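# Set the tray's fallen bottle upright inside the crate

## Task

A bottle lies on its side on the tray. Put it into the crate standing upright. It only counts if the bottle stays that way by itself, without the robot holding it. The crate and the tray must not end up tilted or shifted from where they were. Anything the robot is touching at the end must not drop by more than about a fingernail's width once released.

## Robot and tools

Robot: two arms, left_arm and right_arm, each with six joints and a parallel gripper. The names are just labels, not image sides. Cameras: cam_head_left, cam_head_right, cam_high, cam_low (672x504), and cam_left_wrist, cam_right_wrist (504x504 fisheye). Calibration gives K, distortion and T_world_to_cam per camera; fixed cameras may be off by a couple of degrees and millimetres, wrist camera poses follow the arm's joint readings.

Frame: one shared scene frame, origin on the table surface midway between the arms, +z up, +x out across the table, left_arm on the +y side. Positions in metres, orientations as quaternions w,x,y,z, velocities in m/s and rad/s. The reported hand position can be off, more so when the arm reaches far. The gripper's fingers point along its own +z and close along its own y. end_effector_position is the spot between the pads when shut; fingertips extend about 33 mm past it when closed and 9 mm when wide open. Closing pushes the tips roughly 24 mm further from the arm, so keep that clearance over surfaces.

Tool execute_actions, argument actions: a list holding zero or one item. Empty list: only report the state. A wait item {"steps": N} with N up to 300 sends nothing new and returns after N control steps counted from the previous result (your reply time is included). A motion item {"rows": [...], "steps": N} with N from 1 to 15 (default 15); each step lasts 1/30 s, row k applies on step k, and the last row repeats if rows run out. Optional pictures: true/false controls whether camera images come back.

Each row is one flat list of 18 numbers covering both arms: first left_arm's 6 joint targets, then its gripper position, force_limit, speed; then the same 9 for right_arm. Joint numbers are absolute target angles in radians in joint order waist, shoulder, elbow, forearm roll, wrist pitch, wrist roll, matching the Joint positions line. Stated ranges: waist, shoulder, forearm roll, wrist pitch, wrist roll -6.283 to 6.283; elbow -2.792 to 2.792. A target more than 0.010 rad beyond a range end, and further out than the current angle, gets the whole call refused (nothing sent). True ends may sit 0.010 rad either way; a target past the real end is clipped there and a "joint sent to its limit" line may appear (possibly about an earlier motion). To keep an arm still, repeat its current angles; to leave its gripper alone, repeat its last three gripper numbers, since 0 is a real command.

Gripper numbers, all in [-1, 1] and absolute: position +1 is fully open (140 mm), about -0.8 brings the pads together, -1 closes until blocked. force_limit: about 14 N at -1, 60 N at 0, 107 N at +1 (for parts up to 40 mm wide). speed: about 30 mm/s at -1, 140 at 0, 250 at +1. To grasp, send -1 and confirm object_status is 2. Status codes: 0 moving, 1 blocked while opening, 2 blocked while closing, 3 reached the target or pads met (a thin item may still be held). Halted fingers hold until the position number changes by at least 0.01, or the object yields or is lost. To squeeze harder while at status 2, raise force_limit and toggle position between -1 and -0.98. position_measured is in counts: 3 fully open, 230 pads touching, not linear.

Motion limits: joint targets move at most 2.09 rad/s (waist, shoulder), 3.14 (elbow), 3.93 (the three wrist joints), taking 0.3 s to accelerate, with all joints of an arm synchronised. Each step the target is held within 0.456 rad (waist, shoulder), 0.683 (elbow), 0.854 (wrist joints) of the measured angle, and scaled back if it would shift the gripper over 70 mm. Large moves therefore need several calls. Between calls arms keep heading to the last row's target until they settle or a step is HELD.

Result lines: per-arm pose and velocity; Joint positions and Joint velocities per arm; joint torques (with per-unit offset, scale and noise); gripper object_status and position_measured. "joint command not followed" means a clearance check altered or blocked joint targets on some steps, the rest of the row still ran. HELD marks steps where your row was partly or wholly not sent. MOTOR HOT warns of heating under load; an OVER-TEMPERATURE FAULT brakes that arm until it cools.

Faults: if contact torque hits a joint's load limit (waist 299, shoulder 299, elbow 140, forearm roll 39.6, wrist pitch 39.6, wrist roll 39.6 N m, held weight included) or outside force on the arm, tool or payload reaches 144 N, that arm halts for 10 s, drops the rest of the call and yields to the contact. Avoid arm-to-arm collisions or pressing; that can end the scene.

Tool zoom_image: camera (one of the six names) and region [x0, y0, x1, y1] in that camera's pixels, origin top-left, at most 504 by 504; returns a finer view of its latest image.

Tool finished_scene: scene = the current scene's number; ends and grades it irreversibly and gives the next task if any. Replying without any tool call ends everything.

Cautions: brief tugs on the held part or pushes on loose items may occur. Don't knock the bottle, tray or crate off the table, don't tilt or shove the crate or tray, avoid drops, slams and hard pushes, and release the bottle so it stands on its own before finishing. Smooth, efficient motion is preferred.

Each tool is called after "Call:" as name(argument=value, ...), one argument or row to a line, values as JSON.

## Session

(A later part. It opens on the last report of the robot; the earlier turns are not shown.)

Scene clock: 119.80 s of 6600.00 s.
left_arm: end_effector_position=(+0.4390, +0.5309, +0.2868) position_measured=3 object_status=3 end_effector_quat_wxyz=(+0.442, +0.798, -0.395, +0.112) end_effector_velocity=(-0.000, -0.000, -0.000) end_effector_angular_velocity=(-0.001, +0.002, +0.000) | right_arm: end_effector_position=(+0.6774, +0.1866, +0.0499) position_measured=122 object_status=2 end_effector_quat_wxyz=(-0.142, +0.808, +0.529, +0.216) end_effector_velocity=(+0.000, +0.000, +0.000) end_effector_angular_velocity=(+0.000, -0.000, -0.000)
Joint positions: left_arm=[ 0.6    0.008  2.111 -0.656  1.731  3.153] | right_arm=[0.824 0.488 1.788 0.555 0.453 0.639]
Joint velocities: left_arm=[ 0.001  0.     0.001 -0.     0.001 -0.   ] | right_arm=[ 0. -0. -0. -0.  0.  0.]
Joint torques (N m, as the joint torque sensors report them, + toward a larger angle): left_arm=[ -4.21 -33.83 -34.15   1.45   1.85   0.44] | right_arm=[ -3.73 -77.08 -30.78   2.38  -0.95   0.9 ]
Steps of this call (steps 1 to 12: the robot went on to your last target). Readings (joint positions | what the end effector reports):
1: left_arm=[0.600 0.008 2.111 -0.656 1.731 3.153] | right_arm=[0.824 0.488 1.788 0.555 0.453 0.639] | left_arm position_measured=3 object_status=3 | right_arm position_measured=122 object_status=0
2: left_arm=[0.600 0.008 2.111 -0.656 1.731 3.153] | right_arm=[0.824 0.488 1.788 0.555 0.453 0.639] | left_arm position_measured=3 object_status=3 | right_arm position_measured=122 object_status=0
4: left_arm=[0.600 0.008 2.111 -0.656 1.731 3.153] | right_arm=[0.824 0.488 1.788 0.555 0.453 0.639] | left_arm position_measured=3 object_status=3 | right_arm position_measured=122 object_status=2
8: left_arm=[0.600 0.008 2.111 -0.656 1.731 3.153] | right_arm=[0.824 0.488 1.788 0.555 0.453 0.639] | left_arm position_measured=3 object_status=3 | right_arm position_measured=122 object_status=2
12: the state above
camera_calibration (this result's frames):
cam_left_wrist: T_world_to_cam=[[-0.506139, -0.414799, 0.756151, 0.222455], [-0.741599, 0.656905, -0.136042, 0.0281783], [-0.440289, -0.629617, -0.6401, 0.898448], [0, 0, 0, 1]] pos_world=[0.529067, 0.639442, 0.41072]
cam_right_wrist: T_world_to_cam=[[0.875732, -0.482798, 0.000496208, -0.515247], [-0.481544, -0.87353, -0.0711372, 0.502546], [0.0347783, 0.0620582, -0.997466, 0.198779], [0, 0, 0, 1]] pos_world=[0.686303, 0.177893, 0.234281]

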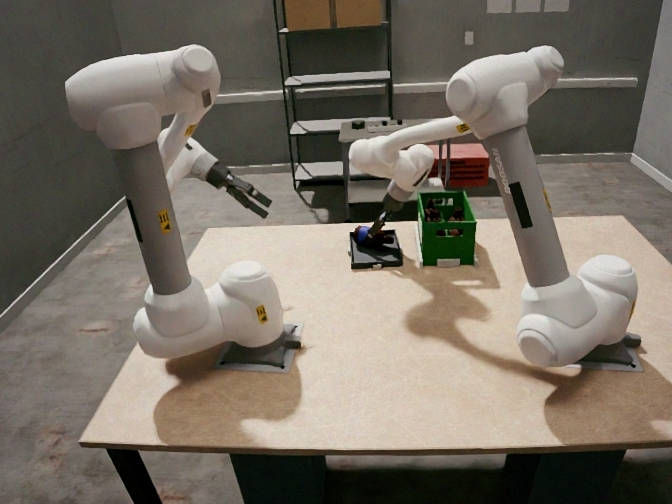

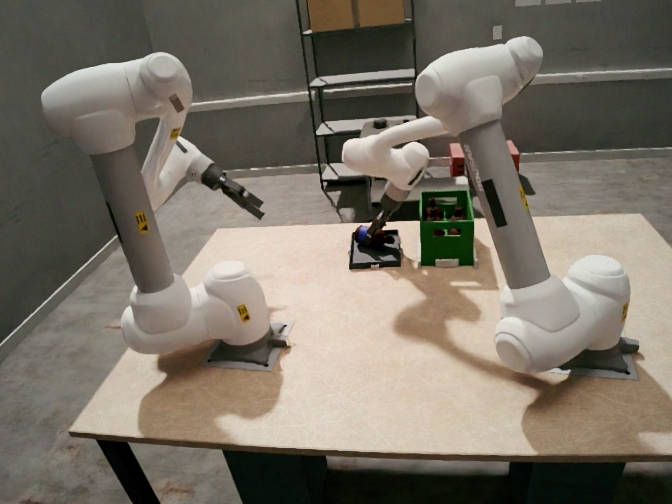

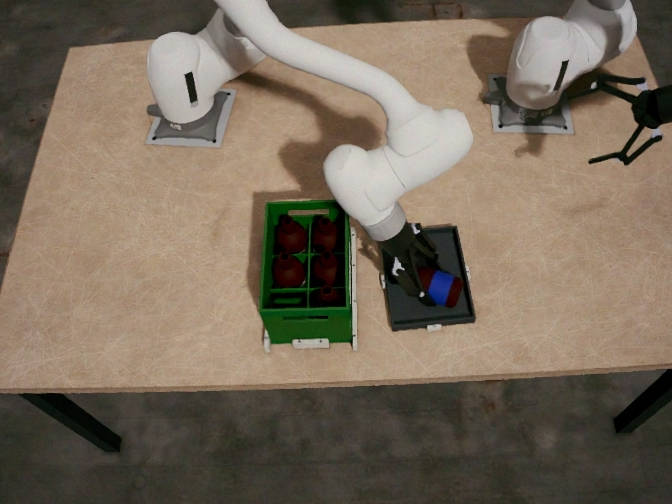

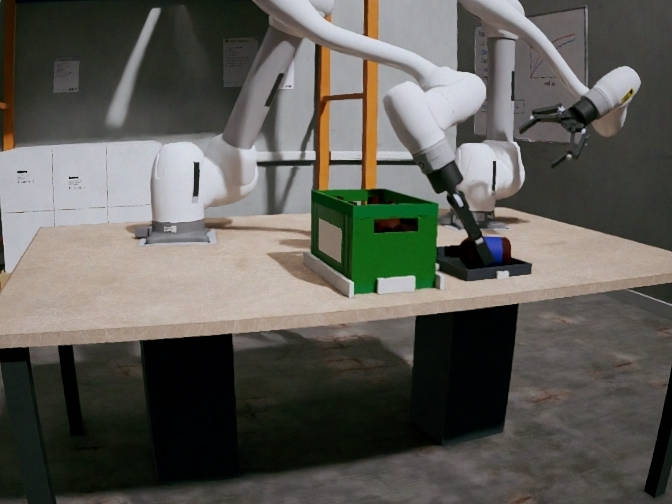

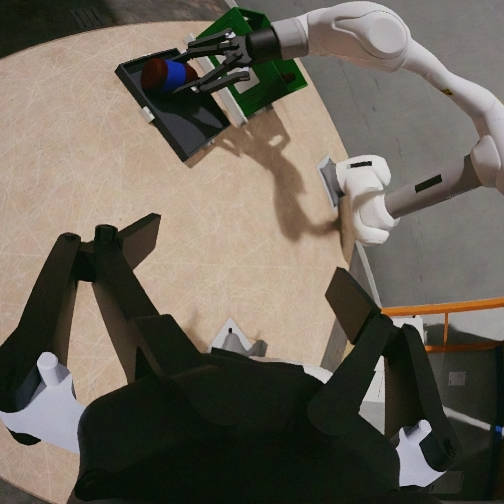

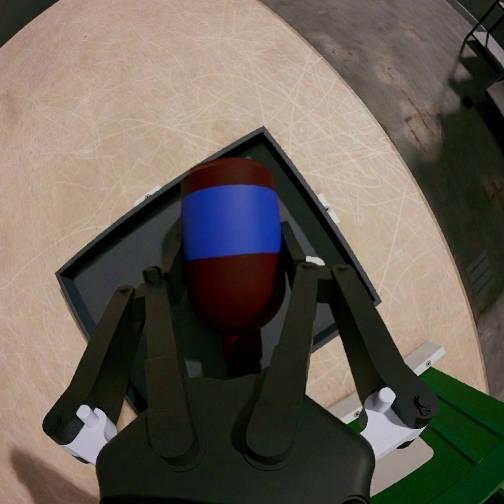

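Call:
execute_actions(
  actions=[
    {"rows":[[0.6,0.008,2.111,-0.656,1.731,3.153,1,0,0,0.8241,0.47,1.765,0.52,0.49,0.68,-1,0,-0.5],[0.6,0.008,2.111,-0.656,1.731,3.153,1,0,0,0.8241,0.47,1.765,0.52,0.49,0.68,-1,0,-0.5],[0.6,0.008,2.111,-0.656,1.731,3.153,1,0,0,0.8241,0.47,1.765,0.52,0.49,0.68,-1,0,-0.5],[0.6,0.008,2.111,-0.656,1.731,3.153,1,0,0,0.8241,0.47,1.765,0.52,0.49,0.68,-1,0,-0.5],[0.6,0.008,2.111,-0.656,1.731,3.153,1,0,0,0.8241,0.35,1.60,0.36,0.73,0.89,-1,0,-0.5]],"steps":15},
  ],
  pictures=false,
)

Call:
execute_actions(
  actions=[
    {"steps":20},
  ],
  pictures=false,
)

Call:
execute_actions(
  actions=[
    {"rows":[[0.6,0.008,2.111,-0.656,1.731,3.153,1,0,0,1.145,0.35,1.55,0,2.289,1.5708,-1,0,-0.5]],"steps":15},
  ],
  pictures=false,
)

Call:
execute_actions(
  actions=[
    {"steps":50},
  ],
  pictures=false,
)

Call:
execute_actions(
  actions=[
    {"rows":[[0.6,0.008,2.111,-0.656,1.731,3.153,1,0,0,1.145,0.5859,1.7398,0,1.8631,1.5708,-1,0,-0.5]],"steps":15},
  ],
  pictures=false,
)

Call:
execute_actions(
  actions=[
    {"steps":30},
  ],
)

Scene clock: 146.50 s of 6600.00 s.
left_arm: end_effector_position=(+0.4390, +0.5309, +0.2868) position_measured=3 object_status=3 end_effector_quat_wxyz=(+0.442, +0.798, -0.395, +0.112) end_effector_velocity=(+0.001, +0.001, -0.001) end_effector_angular_velocity=(+0.003, +0.000, +0.001) | right_arm: end_effector_position=(+0.6929, +0.2026, +0.2223) position_measured=122 object_status=2 end_effector_quat_wxyz=(-0.148, +0.808, +0.524, +0.224) end_effector_velocity=(+0.019, -0.011, +0.398) end_effector_angular_velocity=(+0.010, -0.060, -0.076)
Joint positions: left_arm=[ 0.6    0.008  2.111 -0.656  1.731  3.153] | right_arm=[0.824 0.365 1.62  0.38  0.7   0.864]
Joint velocities: left_arm=[-0.     0.001 -0.     0.001 -0.003 -0.001] | right_arm=[ 0.    -0.274 -0.374 -0.349  0.523  0.46 ]
Joint torques (N m, as the joint torque sensors report them, + toward a larger angle): left_arm=[ -3.6  -33.28 -33.97   1.52   1.7    0.39] | right_arm=[ -5.46 -62.32 -31.21   2.82  -1.49   0.51]
Steps of this call (steps 1 to 15: the robot went on to your last target; steps 16 to 90: nothing new was sent; then 23.20 s passed at rest; steps 91 to 105: all 15 steps of this action). Readings (joint positions | what the end effector reports):
91: left_arm=[0.600 0.008 2.111 -0.656 1.731 3.153] | right_arm=[0.824 0.488 1.788 0.555 0.454 0.639] | left_arm position_measured=3 object_status=3 | right_arm position_measured=122 object_status=2
92: left_arm=[0.600 0.008 2.111 -0.656 1.731 3.153] | right_arm=[0.824 0.486 1.785 0.550 0.459 0.645] | left_arm position_measured=3 object_status=3 | right_arm position_measured=122 object_status=2
94: left_arm=[0.600 0.008 2.111 -0.656 1.731 3.153] | right_arm=[0.824 0.475 1.771 0.530 0.480 0.669] | left_arm position_measured=3 object_status=3 | right_arm position_measured=122 object_status=2
98: left_arm=[0.600 0.008 2.111 -0.656 1.731 3.153] | right_arm=[0.824 0.444 1.728 0.485 0.543 0.726] | left_arm position_measured=3 object_status=3 | right_arm position_measured=122 object_status=2
105: the state above

Scene clock: 147.17 s of 6600.00 s.
left_arm: end_effector_position=(+0.4390, +0.5309, +0.2868) position_measured=3 object_status=3 end_effector_quat_wxyz=(+0.442, +0.798, -0.395, +0.112) end_effector_velocity=(-0.001, -0.000, +0.000) end_effector_angular_velocity=(+0.001, +0.001, +0.000) | right_arm: end_effector_position=(+0.6934, +0.2013, +0.2435) position_measured=122 object_status=2 end_effector_quat_wxyz=(-0.147, +0.809, +0.523, +0.225) end_effector_velocity=(+0.001, +0.000, +0.001) end_effector_angular_velocity=(+0.000, -0.002, +0.000)
Joint positions: left_arm=[ 0.6    0.008  2.111 -0.656  1.731  3.153] | right_arm=[0.824 0.35  1.6   0.36  0.73  0.89 ]
Joint velocities: left_arm=[-0.    -0.001  0.001  0.     0.001 -0.001] | right_arm=[-0.     0.    -0.002 -0.001  0.     0.   ]
Joint torques (N m, as the joint torque sensors report them, + toward a larger angle): left_arm=[ -3.72 -33.33 -33.8    1.54   1.68   0.49] | right_arm=[ -2.72 -79.21 -42.03   3.99  -1.74   0.77]
Steps of this call (steps 1 to 20: the robot went on to your last target). Readings (joint positions | what the end effector reports):
1: left_arm=[0.600 0.008 2.111 -0.656 1.731 3.153] | right_arm=[0.824 0.357 1.610 0.370 0.715 0.877] | left_arm position_measured=3 object_status=3 | right_arm position_measured=122 object_status=2
2: left_arm=[0.600 0.008 2.111 -0.656 1.731 3.153] | right_arm=[0.824 0.353 1.605 0.365 0.723 0.884] | left_arm position_measured=3 object_status=3 | right_arm position_measured=122 object_status=2
4: left_arm=[0.600 0.008 2.111 -0.656 1.731 3.153] | right_arm=[0.824 0.351 1.602 0.361 0.728 0.888] | left_arm position_measured=3 object_status=3 | right_arm position_measured=122 object_status=2
8: left_arm=[0.600 0.008 2.111 -0.656 1.731 3.153] | right_arm=[0.824 0.350 1.600 0.360 0.730 0.890] | left_arm position_measured=3 object_status=3 | right_arm position_measured=122 object_status=2
20: the state above

Scene clock: 147.67 s of 6600.00 s.
left_arm: end_effector_position=(+0.4390, +0.5309, +0.2868) position_measured=3 object_status=3 end_effector_quat_wxyz=(+0.442, +0.798, -0.395, +0.112) end_effector_velocity=(+0.000, +0.000, +0.001) end_effector_angular_velocity=(+0.002, -0.001, +0.002) | right_arm: end_effector_position=(+0.5082, +0.1663, +0.2129) position_measured=122 object_status=2 end_effector_quat_wxyz=(-0.090, +0.842, +0.532, -0.017) end_effector_velocity=(-0.375, -0.205, +0.005) end_effector_angular_velocity=(-1.035, +0.691, +0.031)
Joint positions: left_arm=[ 0.6    0.008  2.111 -0.656  1.731  3.153] | right_arm=[0.97  0.35  1.577 0.196 1.207 1.2  ]
Joint velocities: left_arm=[ 0.    -0.001 -0.001 -0.    -0.001 -0.002] | right_arm=[ 0.271 -0.    -0.042 -0.302  1.191  0.572]
Joint torques (N m, as the joint torque sensors report them, + toward a larger angle): left_arm=[ -3.79 -35.68 -33.58   1.56   1.98   0.45] | right_arm=[ -2.84 -77.95 -40.36   4.06  -0.52   0.66]
Steps of this call (steps 1 to 15: all 15 steps of this action). Readings (joint positions | what the end effector reports):
1: left_arm=[0.600 0.008 2.111 -0.656 1.731 3.153] | right_arm=[0.824 0.350 1.600 0.360 0.730 0.890] | left_arm position_measured=3 object_status=3 | right_arm position_measured=122 object_status=2
2: left_arm=[0.600 0.008 2.111 -0.656 1.731 3.153] | right_arm=[0.826 0.350 1.599 0.357 0.737 0.896] | left_arm position_measured=3 object_status=3 | right_arm position_measured=122 object_status=2
4: left_arm=[0.600 0.008 2.111 -0.656 1.731 3.153] | right_arm=[0.847 0.350 1.596 0.334 0.792 0.940] | left_arm position_measured=3 object_status=3 | right_arm position_measured=122 object_status=2
8: left_arm=[0.600 0.008 2.111 -0.656 1.731 3.153] | right_arm=[0.898 0.350 1.589 0.277 0.938 1.046] | left_arm position_measured=3 object_status=3 | right_arm position_measured=122 object_status=2
15: the state above

Scene clock: 149.33 s of 6600.00 s.
left_arm: end_effector_position=(+0.4390, +0.5309, +0.2868) position_measured=3 object_status=3 end_effector_quat_wxyz=(+0.442, +0.798, -0.395, +0.112) end_effector_velocity=(+0.000, -0.000, +0.001) end_effector_angular_velocity=(-0.001, -0.002, +0.000) | right_arm: end_effector_position=(+0.2914, -0.0422, +0.3880) position_measured=122 object_status=2 end_effector_quat_wxyz=(+0.240, +0.760, +0.415, -0.439) end_effector_velocity=(-0.000, -0.000, -0.000) end_effector_angular_velocity=(-0.001, +0.000, -0.000)
Joint positions: left_arm=[ 0.6    0.008  2.111 -0.656  1.731  3.153] | right_arm=[1.145 0.35  1.55  0.    2.289 1.571]
Joint velocities: left_arm=[-0.    -0.    -0.001 -0.002  0.     0.   ] | right_arm=[ 0.     0.     0.001 -0.     0.     0.   ]
Joint torques (N m, as the joint torque sensors report them, + toward a larger angle): left_arm=[ -4.22 -33.49 -32.31   1.14   1.83   0.38] | right_arm=[ -3.35 -74.06 -37.66   3.63   2.46   0.74]
Steps of this call (steps 1 to 45: the robot went on to your last target; steps 46 to 50: nothing new was sent). Readings (joint positions | what the end effector reports):
1: left_arm=[0.600 0.008 2.111 -0.656 1.731 3.153] | right_arm=[0.979 0.350 1.576 0.186 1.248 1.219] | left_arm position_measured=3 object_status=3 | right_arm position_measured=122 object_status=2
2: left_arm=[0.600 0.008 2.111 -0.656 1.731 3.153] | right_arm=[0.988 0.350 1.575 0.176 1.289 1.237] | left_arm position_measured=3 object_status=3 | right_arm position_measured=122 object_status=2
4: left_arm=[0.600 0.008 2.111 -0.656 1.731 3.153] | right_arm=[1.004 0.350 1.572 0.158 1.372 1.271] | left_arm position_measured=3 object_status=3 | right_arm position_measured=122 object_status=2
8: left_arm=[0.600 0.008 2.111 -0.656 1.731 3.153] | right_arm=[1.032 0.350 1.568 0.127 1.540 1.330] | left_arm position_measured=3 object_status=3 | right_arm position_measured=122 object_status=2
50: the state above
All arms were judged still, so your last target was given up. Only a new action makes them travel on or press farther. Fingers that are still opening or closing keep moving.

Scene clock: 149.83 s of 6600.00 s.
left_arm: end_effector_position=(+0.4390, +0.5309, +0.2868) position_measured=3 object_status=3 end_effector_quat_wxyz=(+0.442, +0.798, -0.395, +0.112) end_effector_velocity=(-0.001, -0.001, -0.000) end_effector_angular_velocity=(-0.002, +0.003, -0.001) | right_arm: end_effector_position=(+0.2997, -0.0294, +0.1765) position_measured=122 object_status=2 end_effector_quat_wxyz=(+0.240, +0.760, +0.415, -0.439) end_effector_velocity=(-0.020, -0.030, -0.469) end_effector_angular_velocity=(+0.002, +0.000, -0.001)
Joint positions: left_arm=[ 0.6    0.008  2.111 -0.656  1.731  3.153] | right_arm=[ 1.145  0.534  1.698 -0.     1.956  1.571]
Joint velocities: left_arm=[-0.001  0.001  0.001  0.     0.002 -0.001] | right_arm=[ 0.     0.421  0.339  0.002 -0.762  0.001]
Joint torques (N m, as the joint torque sensors report them, + toward a larger angle): left_arm=[ -3.46 -32.4  -33.31   1.51   1.65   0.77] | right_arm=[ -3.66 -85.   -32.2    2.89   3.4    0.81]
Steps of this call (steps 1 to 15: all 15 steps of this action). Readings (joint positions | what the end effector reports):
1: left_arm=[0.600 0.008 2.111 -0.656 1.731 3.153] | right_arm=[1.145 0.350 1.550 0.000 2.289 1.571] | left_arm position_measured=3 object_status=3 | right_arm position_measured=122 object_status=2
2: left_arm=[0.600 0.008 2.111 -0.656 1.731 3.153] | right_arm=[1.145 0.353 1.552 -0.000 2.283 1.571] | left_arm position_measured=3 object_status=3 | right_arm position_measured=122 object_status=2
4: left_arm=[0.600 0.008 2.111 -0.656 1.731 3.153] | right_arm=[1.145 0.380 1.574 -0.000 2.234 1.571] | left_arm position_measured=3 object_status=3 | right_arm position_measured=122 object_status=2
8: left_arm=[0.600 0.008 2.111 -0.656 1.731 3.153] | right_arm=[1.145 0.436 1.619 -0.000 2.133 1.571] | left_arm position_measured=3 object_status=3 | right_arm position_measured=122 object_status=2
15: the state above

Scene clock: 150.83 s of 6600.00 s.
left_arm: end_effector_position=(+0.4390, +0.5309, +0.2868) position_measured=3 object_status=3 end_effector_quat_wxyz=(+0.442, +0.798, -0.395, +0.112) end_effector_velocity=(+0.000, -0.000, +0.001) end_effector_angular_velocity=(+0.000, -0.001, +0.002) | right_arm: end_effector_position=(+0.2960, -0.0351, +0.1198) position_measured=122 object_status=2 end_effector_quat_wxyz=(+0.240, +0.760, +0.415, -0.439) end_effector_velocity=(+0.001, +0.000, +0.000) end_effector_angular_velocity=(-0.000, -0.002, +0.001)
Joint positions: left_arm=[ 0.6    0.008  2.111 -0.656  1.731  3.153] | right_arm=[1.145 0.586 1.74  0.    1.863 1.571]
Joint velocities: left_arm=[ 0.    -0.002 -0.    -0.001 -0.    -0.002] | right_arm=[ 0.    -0.    -0.001 -0.002  0.     0.   ]
Joint torques (N m, as the joint torque sensors report them, + toward a larger angle): left_arm=[ -4.33 -32.57 -34.12   1.35   1.9    0.54] | right_arm=[ -3.62 -87.94 -27.89   2.72   2.55   0.76]
Steps of this call (steps 1 to 30: the robot went on to your last target). Readings (joint positions | what the end effector reports):
1: left_arm=[0.600 0.008 2.111 -0.656 1.731 3.153] | right_arm=[1.145 0.548 1.710 -0.000 1.931 1.571] | left_arm position_measured=3 object_status=3 | right_arm position_measured=122 object_status=2
2: left_arm=[0.600 0.008 2.111 -0.656 1.731 3.153] | right_arm=[1.145 0.562 1.721 -0.000 1.906 1.571] | left_arm position_measured=3 object_status=3 | right_arm position_measured=122 object_status=2
4: left_arm=[0.600 0.008 2.111 -0.656 1.731 3.153] | right_arm=[1.145 0.580 1.735 -0.000 1.874 1.571] | left_arm position_measured=3 object_status=3 | right_arm position_measured=122 object_status=2
8: left_arm=[0.600 0.008 2.111 -0.656 1.731 3.153] | right_arm=[1.145 0.585 1.739 -0.000 1.864 1.571] | left_arm position_measured=3 object_status=3 | right_arm position_measured=122 object_status=2
30: the state above
All arms were judged still, so your last target was given up. Only a new action makes them travel on or press farther. Fingers that are still opening or closing keep moving.
camera_calibration (this result's frames):
cam_left_wrist: T_world_to_cam=[[-0.506137, -0.414799, 0.756153, 0.222453], [-0.741599, 0.656904, -0.136041, 0.028178], [-0.44029, -0.629618, -0.640098, 0.898447], [0, 0, 0, 1]] pos_world=[0.529066, 0.639442, 0.410719]
cam_right_wrist: T_world_to_cam=[[0.838367, -0.537219, 0.0923948, -0.290159], [-0.116067, -0.0103142, 0.993188, -0.0752431], [-0.532607, -0.84338, -0.0710004, 0.320678], [0, 0, 0, 1]] pos_world=[0.405322, 0.113798, 0.124308]

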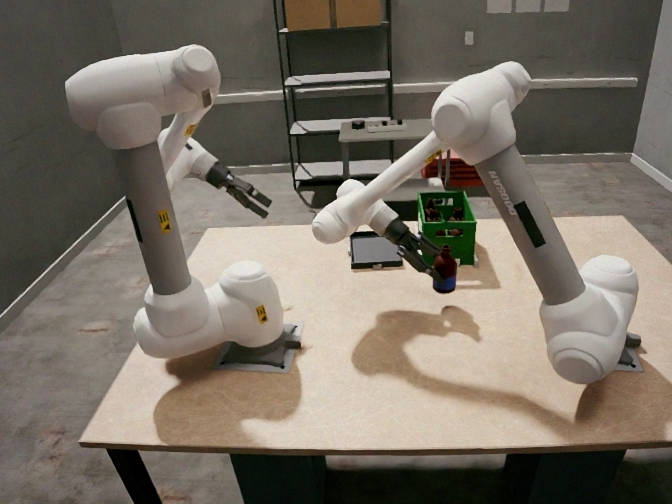

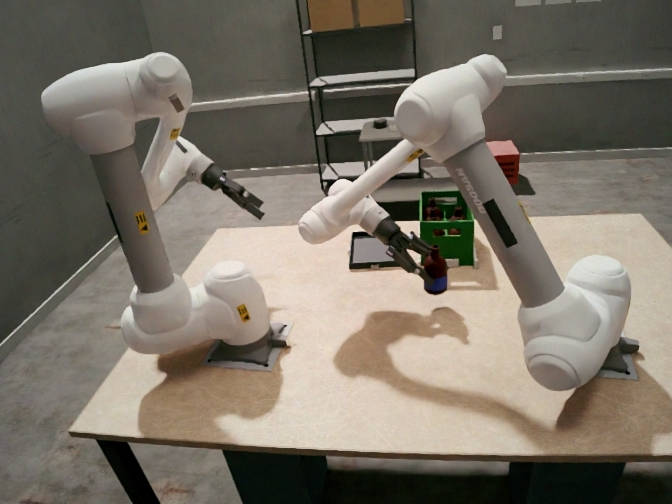

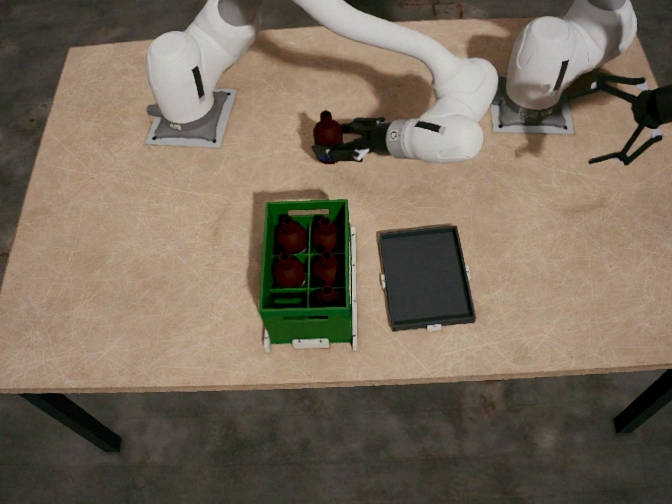

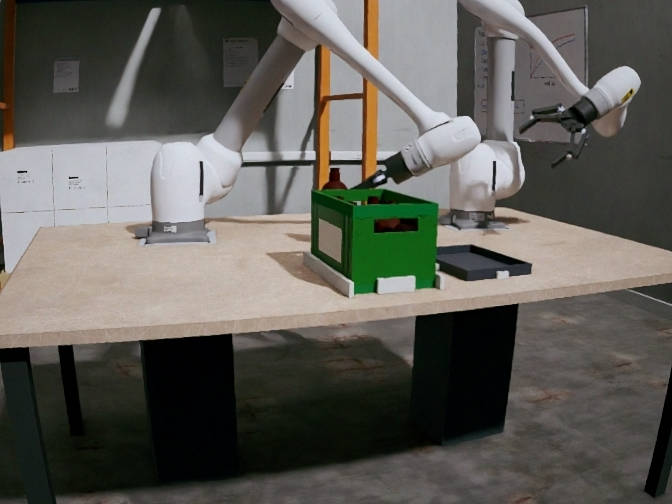

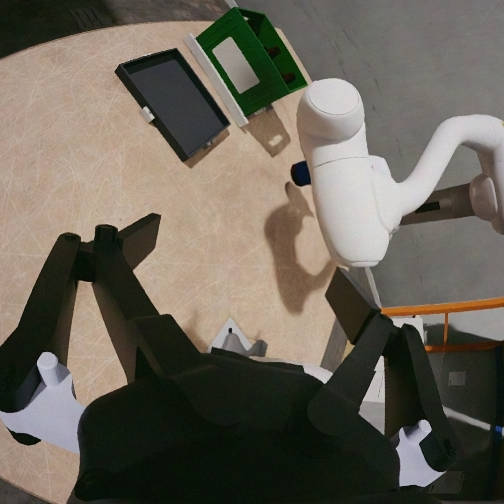

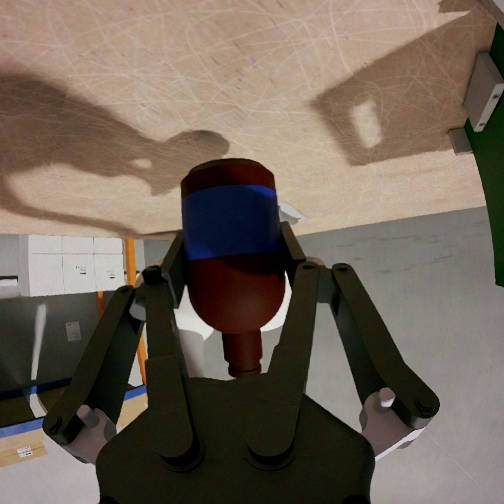

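Call:
execute_actions(
  actions=[
    {"rows":[[0.6,0.008,2.111,-0.656,1.731,3.153,1,0,0,1.145,0.6375,1.7553,0,1.796,1.5708,-1,0,-0.5]],"steps":15},
  ],
)

Call:
zoom_image(
  camera="cam_head_left",
  region=[360, 220, 520, 340],
)

Scene clock: 158.80 s of 6600.00 s.
left_arm: end_effector_position=(+0.4390, +0.5309, +0.2868) position_measured=3 object_status=3 end_effector_quat_wxyz=(+0.442, +0.798, -0.395, +0.112) end_effector_velocity=(-0.000, -0.000, +0.000) end_effector_angular_velocity=(-0.001, +0.000, -0.002) | right_arm: end_effector_position=(+0.2958, -0.0354, +0.0750) position_measured=122 object_status=2 end_effector_quat_wxyz=(+0.240, +0.760, +0.415, -0.439) end_effector_velocity=(-0.000, -0.001, -0.000) end_effector_angular_velocity=(-0.002, +0.000, +0.000)
Joint positions: left_arm=[ 0.6    0.008  2.111 -0.656  1.731  3.153] | right_arm=[1.145 0.637 1.755 0.    1.796 1.571]
Joint velocities: left_arm=[-0.001  0.    -0.001  0.     0.002  0.001] | right_arm=[-0.     0.001  0.001 -0.001 -0.     0.001]
Joint torques (N m, as the joint torque sensors report them, + toward a larger angle): left_arm=[ -4.79 -33.8  -33.35   1.6    1.64   0.66] | right_arm=[ -3.65 -89.14 -26.24   2.46   2.46   0.74]
Steps of this call (steps 1 to 90: nothing new was sent; then 4.47 s passed at rest; steps 91 to 105: all 15 steps of this action). Readings (joint positions | what the end effector reports):
91: left_arm=[0.600 0.008 2.111 -0.656 1.731 3.153] | right_arm=[1.145 0.586 1.740 0.000 1.863 1.571] | left_arm position_measured=3 object_status=3 | right_arm position_measured=122 object_status=2
92: left_arm=[0.600 0.008 2.111 -0.656 1.731 3.153] | right_arm=[1.145 0.589 1.741 0.000 1.859 1.571] | left_arm position_measured=3 object_status=3 | right_arm position_measured=122 object_status=2
94: left_arm=[0.600 0.008 2.111 -0.656 1.731 3.153] | right_arm=[1.145 0.614 1.749 0.000 1.826 1.571] | left_arm position_measured=3 object_status=3 | right_arm position_measured=122 object_status=2
98: left_arm=[0.600 0.008 2.111 -0.656 1.731 3.153] | right_arm=[1.145 0.637 1.755 0.000 1.798 1.571] | left_arm position_measured=3 object_status=3 | right_arm position_measured=122 object_status=2
105: the state above
camera_calibration (this result's frames):
cam_left_wrist: T_world_to_cam=[[-0.506137, -0.414799, 0.756153, 0.222454], [-0.741599, 0.656904, -0.136041, 0.0281781], [-0.44029, -0.629618, -0.640098, 0.898447], [0, 0, 0, 1]] pos_world=[0.529066, 0.639442, 0.410719]
cam_right_wrist: T_world_to_cam=[[0.838327, -0.537287, 0.0923576, -0.28601], [-0.116051, -0.0103484, 0.993189, -0.0308156], [-0.532672, -0.843336, -0.071028, 0.317119], [0, 0, 0, 1]] pos_world=[0.405114, 0.11345, 0.0795452]

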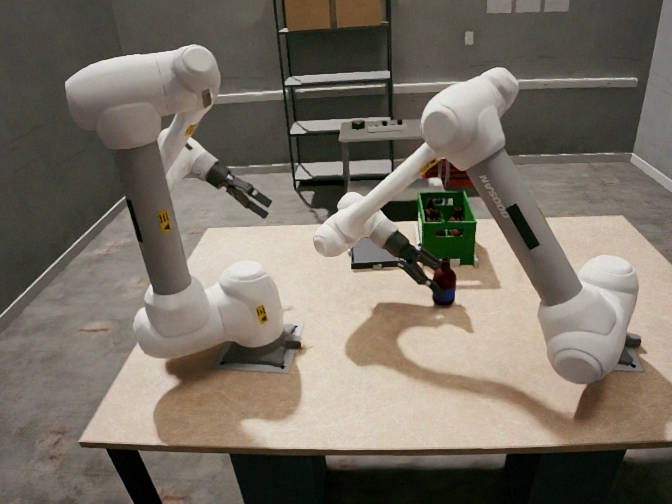

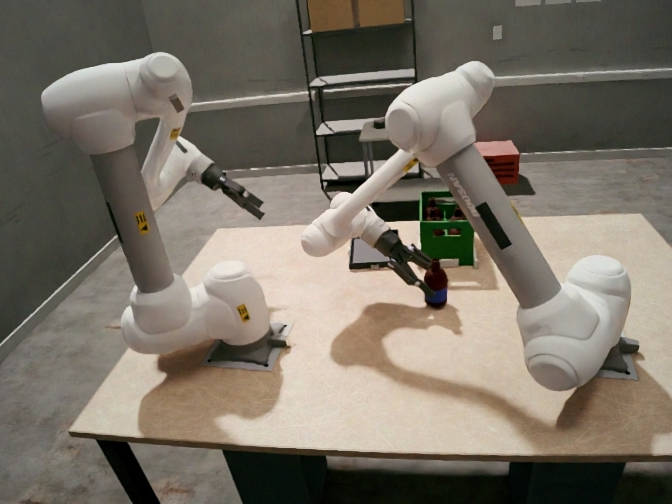

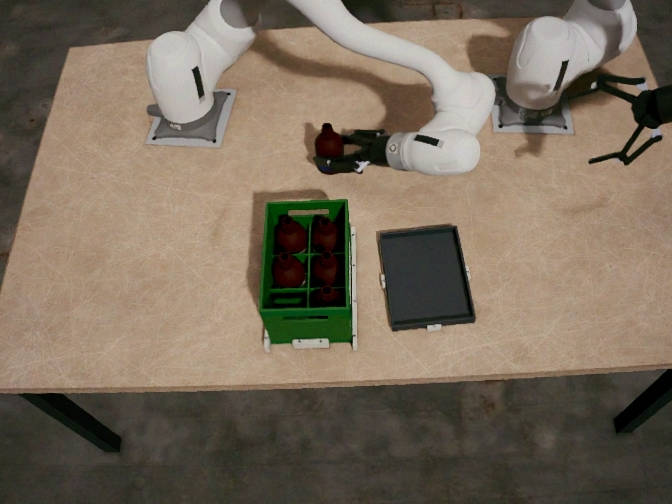

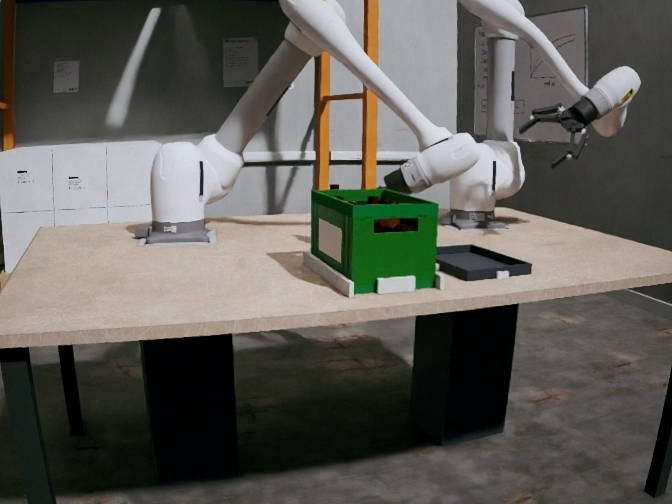

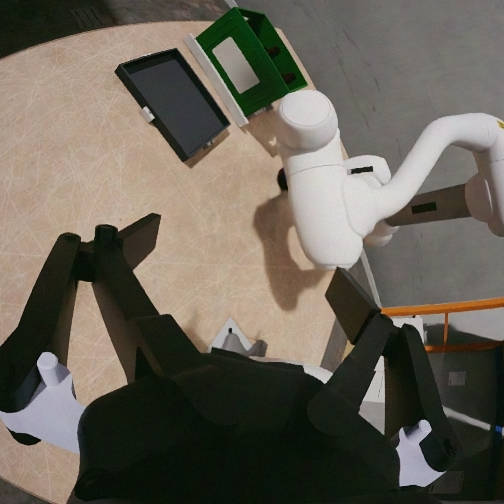

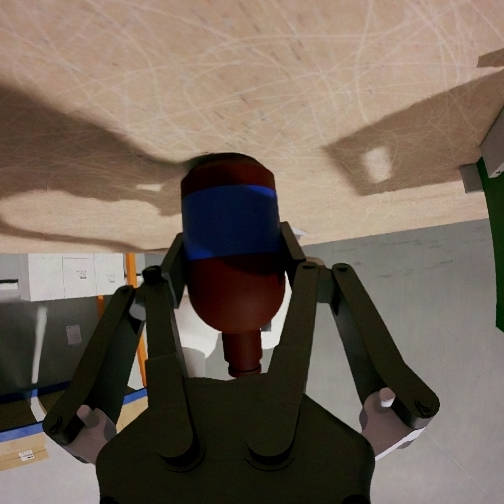

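Region (360, 220, 520, 340) of cam_head_left's 672x504 image, scaled by 3.150, with more detail than that image has; it fills the top 378 rows of this view, and the rest is white.

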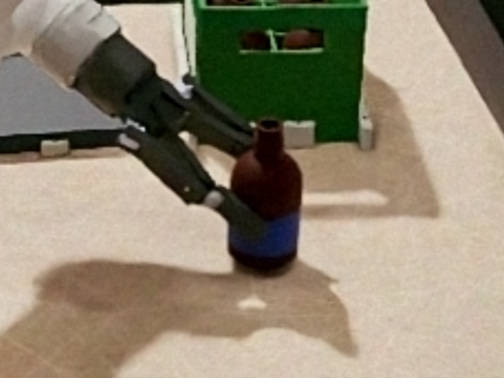

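Small gap left. Lower 4 mm.

Call:
execute_actions(
  actions=[
    {"rows":[[0.6,0.008,2.111,-0.656,1.731,3.153,1,0,0,1.145,0.6421,1.7565,0,1.7902,1.5708,-1,0,-0.5]],"steps":15},
  ],
  pictures=false,
)

Call:
execute_actions(
  actions=[
    {"rows":[[0.6,0.008,2.111,-0.656,1.731,3.153,1,0,0,1.145,0.6456,1.7574,0,1.7858,1.5708,-1,0,-0.5]],"steps":15},
  ],
  pictures=false,
)

Scene clock: 164.30 s of 6600.00 s.
left_arm: end_effector_position=(+0.4390, +0.5309, +0.2868) position_measured=3 object_status=3 end_effector_quat_wxyz=(+0.442, +0.798, -0.395, +0.112) end_effector_velocity=(-0.000, +0.000, -0.000) end_effector_angular_velocity=(-0.000, +0.003, +0.001) | right_arm: end_effector_position=(+0.2957, -0.0355, +0.0711) position_measured=122 object_status=2 end_effector_quat_wxyz=(+0.240, +0.760, +0.415, -0.439) end_effector_velocity=(+0.000, +0.001, -0.000) end_effector_angular_velocity=(+0.001, -0.000, -0.001)
Joint positions: left_arm=[ 0.6    0.008  2.111 -0.656  1.731  3.153] | right_arm=[ 1.145  0.642  1.756 -0.     1.79   1.571]
Joint velocities: left_arm=[ 0.     0.001  0.     0.     0.    -0.002] | right_arm=[-0.     0.    -0.001  0.    -0.     0.   ]
Joint torques (N m, as the joint torque sensors report them, + toward a larger angle): left_arm=[ -3.84 -35.16 -34.07   1.39   1.66   0.39] | right_arm=[ -3.6  -89.53 -25.92   2.44   2.5    0.78]
Steps of this call (steps 1 to 15: the robot went on to your last target; steps 16 to 90: nothing new was sent; then 2.00 s passed at rest; steps 91 to 105: all 15 steps of this action). Readings (joint positions | what the end effector reports):
91: left_arm=[0.600 0.008 2.111 -0.656 1.731 3.153] | right_arm=[1.145 0.638 1.755 -0.000 1.796 1.571] | left_arm position_measured=3 object_status=3 | right_arm position_measured=122 object_status=2
92: left_arm=[0.600 0.008 2.111 -0.656 1.731 3.153] | right_arm=[1.145 0.639 1.756 -0.000 1.794 1.571] | left_arm position_measured=3 object_status=3 | right_arm position_measured=122 object_status=2
94: left_arm=[0.600 0.008 2.111 -0.656 1.731 3.153] | right_arm=[1.145 0.641 1.756 -0.000 1.791 1.571] | left_arm position_measured=3 object_status=3 | right_arm position_measured=122 object_status=2
98: left_arm=[0.600 0.008 2.111 -0.656 1.731 3.153] | right_arm=[1.145 0.642 1.756 -0.000 1.790 1.571] | left_arm position_measured=3 object_status=3 | right_arm position_measured=122 object_status=2
105: the state above

Scene clock: 164.80 s of 6600.00 s.
left_arm: end_effector_position=(+0.4390, +0.5309, +0.2868) position_measured=3 object_status=3 end_effector_quat_wxyz=(+0.442, +0.798, -0.395, +0.112) end_effector_velocity=(+0.000, -0.000, -0.000) end_effector_angular_velocity=(-0.000, -0.000, -0.000) | right_arm: end_effector_position=(+0.2957, -0.0356, +0.0681) position_measured=122 object_status=2 end_effector_quat_wxyz=(+0.240, +0.760, +0.415, -0.439) end_effector_velocity=(-0.000, -0.000, +0.000) end_effector_angular_velocity=(-0.000, +0.000, -0.000)
Joint positions: left_arm=[ 0.6    0.008  2.111 -0.656  1.731  3.153] | right_arm=[ 1.145  0.646  1.757 -0.     1.786  1.571]
Joint velocities: left_arm=[-0.     0.001 -0.    -0.001 -0.001  0.   ] | right_arm=[-0.    -0.     0.001  0.    -0.     0.   ]
Joint torques (N m, as the joint torque sensors report them, + toward a larger angle): left_arm=[ -4.55 -33.22 -33.     1.35   1.72   0.49] | right_arm=[ -3.35 -89.57 -25.71   2.44   2.58   0.84]
Steps of this call (steps 1 to 15: all 15 steps of this action). Readings (joint positions | what the end effector reports):
1: left_arm=[0.600 0.008 2.111 -0.656 1.731 3.153] | right_arm=[1.145 0.642 1.757 -0.000 1.790 1.571] | left_arm position_measured=3 object_status=3 | right_arm position_measured=122 object_status=2
2: left_arm=[0.600 0.008 2.111 -0.656 1.731 3.153] | right_arm=[1.145 0.643 1.757 -0.000 1.789 1.571] | left_arm position_measured=3 object_status=3 | right_arm position_measured=122 object_status=2
4: left_arm=[0.600 0.008 2.111 -0.656 1.731 3.153] | right_arm=[1.145 0.645 1.757 -0.000 1.787 1.571] | left_arm position_measured=3 object_status=3 | right_arm position_measured=122 object_status=2
8: left_arm=[0.600 0.008 2.111 -0.656 1.731 3.153] | right_arm=[1.145 0.646 1.757 -0.000 1.786 1.571] | left_arm position_measured=3 object_status=3 | right_arm position_measured=122 object_status=2
15: the state above

Call:
execute_actions(
  actions=[
    {"rows":[[0.6,0.008,2.111,-0.656,1.731,3.153,1,0,0,1.145,0.6491,1.7583,0,1.7814,1.5708,-1,0,-0.5]],"steps":12},
  ],
  pictures=false,
)

Call:
execute_actions(
  actions=[
    {"rows":[[0.6,0.008,2.111,-0.656,1.731,3.153,1,0,0,1.145,0.6526,1.7591,0,1.7771,1.5708,-1,0,-0.5]],"steps":12},
  ],
  pictures=false,
)

Scene clock: 169.13 s of 6600.00 s.
left_arm: end_effector_position=(+0.4390, +0.5309, +0.2868) position_measured=3 object_status=3 end_effector_quat_wxyz=(+0.442, +0.798, -0.395, +0.112) end_effector_velocity=(+0.000, -0.001, +0.000) end_effector_angular_velocity=(-0.001, -0.003, +0.000) | right_arm: end_effector_position=(+0.2956, -0.0357, +0.0654) position_measured=122 object_status=2 end_effector_quat_wxyz=(+0.240, +0.760, +0.415, -0.439) end_effector_velocity=(-0.000, -0.000, -0.001) end_effector_angular_velocity=(+0.000, +0.000, +0.000)
Joint positions: left_arm=[ 0.6    0.008  2.111 -0.656  1.731  3.153] | right_arm=[1.145 0.649 1.758 0.    1.782 1.571]
Joint velocities: left_arm=[-0.    -0.001  0.    -0.002 -0.     0.002] | right_arm=[ 0.     0.001  0.002  0.    -0.003 -0.   ]
Joint torques (N m, as the joint torque sensors report them, + toward a larger angle): left_arm=[ -3.67 -34.26 -33.55   1.36   1.85   0.46] | right_arm=[  2.02 -51.91 -11.76   6.04 -19.85   0.62]
Steps of this call (steps 1 to 15: the robot went on to your last target; steps 16 to 90: nothing new was sent; then 0.93 s passed at rest; steps 91 to 102: all 12 steps of this action). Readings (joint positions | what the end effector reports):
91: left_arm=[0.600 0.008 2.111 -0.656 1.731 3.153] | right_arm=[1.145 0.646 1.757 0.000 1.786 1.571] | left_arm position_measured=3 object_status=3 | right_arm position_measured=122 object_status=2
92: left_arm=[0.600 0.008 2.111 -0.656 1.731 3.153] | right_arm=[1.145 0.647 1.758 0.000 1.785 1.571] | left_arm position_measured=3 object_status=3 | right_arm position_measured=122 object_status=2
94: left_arm=[0.600 0.008 2.111 -0.656 1.731 3.153] | right_arm=[1.145 0.648 1.758 0.000 1.784 1.571] | left_arm position_measured=3 object_status=3 | right_arm position_measured=122 object_status=2
98: left_arm=[0.600 0.008 2.111 -0.656 1.731 3.153] | right_arm=[1.145 0.649 1.758 0.000 1.783 1.571] | left_arm position_measured=3 object_status=3 | right_arm position_measured=122 object_status=2
102: the state above

Scene clock: 169.53 s of 6600.00 s.
left_arm: end_effector_position=(+0.4390, +0.5309, +0.2868) position_measured=3 object_status=3 end_effector_quat_wxyz=(+0.442, +0.798, -0.395, +0.112) end_effector_velocity=(+0.000, +0.000, -0.000) end_effector_angular_velocity=(+0.001, +0.001, +0.002) | right_arm: end_effector_position=(+0.2956, -0.0357, +0.0623) position_measured=122 object_status=2 end_effector_quat_wxyz=(+0.240, +0.760, +0.415, -0.439) end_effector_velocity=(-0.000, +0.001, -0.000) end_effector_angular_velocity=(+0.002, +0.000, -0.002)
Joint positions: left_arm=[ 0.6    0.008  2.111 -0.656  1.731  3.153] | right_arm=[1.145 0.653 1.759 0.    1.777 1.571]
Joint velocities: left_arm=[ 0.    -0.001  0.     0.    -0.001 -0.002] | right_arm=[ 0.    -0.    -0.001  0.002 -0.     0.   ]
Joint torques (N m, as the joint torque sensors report them, + toward a larger angle): left_arm=[ -3.64 -34.05 -33.56   1.49   1.6    0.56] | right_arm=[  1.45 -48.32 -16.83   5.94 -22.82   0.62]
Steps of this call (steps 1 to 12: all 12 steps of this action). Readings (joint positions | what the end effector reports):
1: left_arm=[0.600 0.008 2.111 -0.656 1.731 3.153] | right_arm=[1.145 0.649 1.758 0.000 1.782 1.571] | left_arm position_measured=3 object_status=3 | right_arm position_measured=122 object_status=2
2: left_arm=[0.600 0.008 2.111 -0.656 1.731 3.153] | right_arm=[1.145 0.650 1.759 0.000 1.781 1.571] | left_arm position_measured=3 object_status=3 | right_arm position_measured=122 object_status=2
4: left_arm=[0.600 0.008 2.111 -0.656 1.731 3.153] | right_arm=[1.145 0.652 1.759 0.000 1.778 1.571] | left_arm position_measured=3 object_status=3 | right_arm position_measured=122 object_status=2
8: left_arm=[0.600 0.008 2.111 -0.656 1.731 3.153] | right_arm=[1.145 0.653 1.759 0.000 1.777 1.571] | left_arm position_measured=3 object_status=3 | right_arm position_measured=122 object_status=2
12: the state above


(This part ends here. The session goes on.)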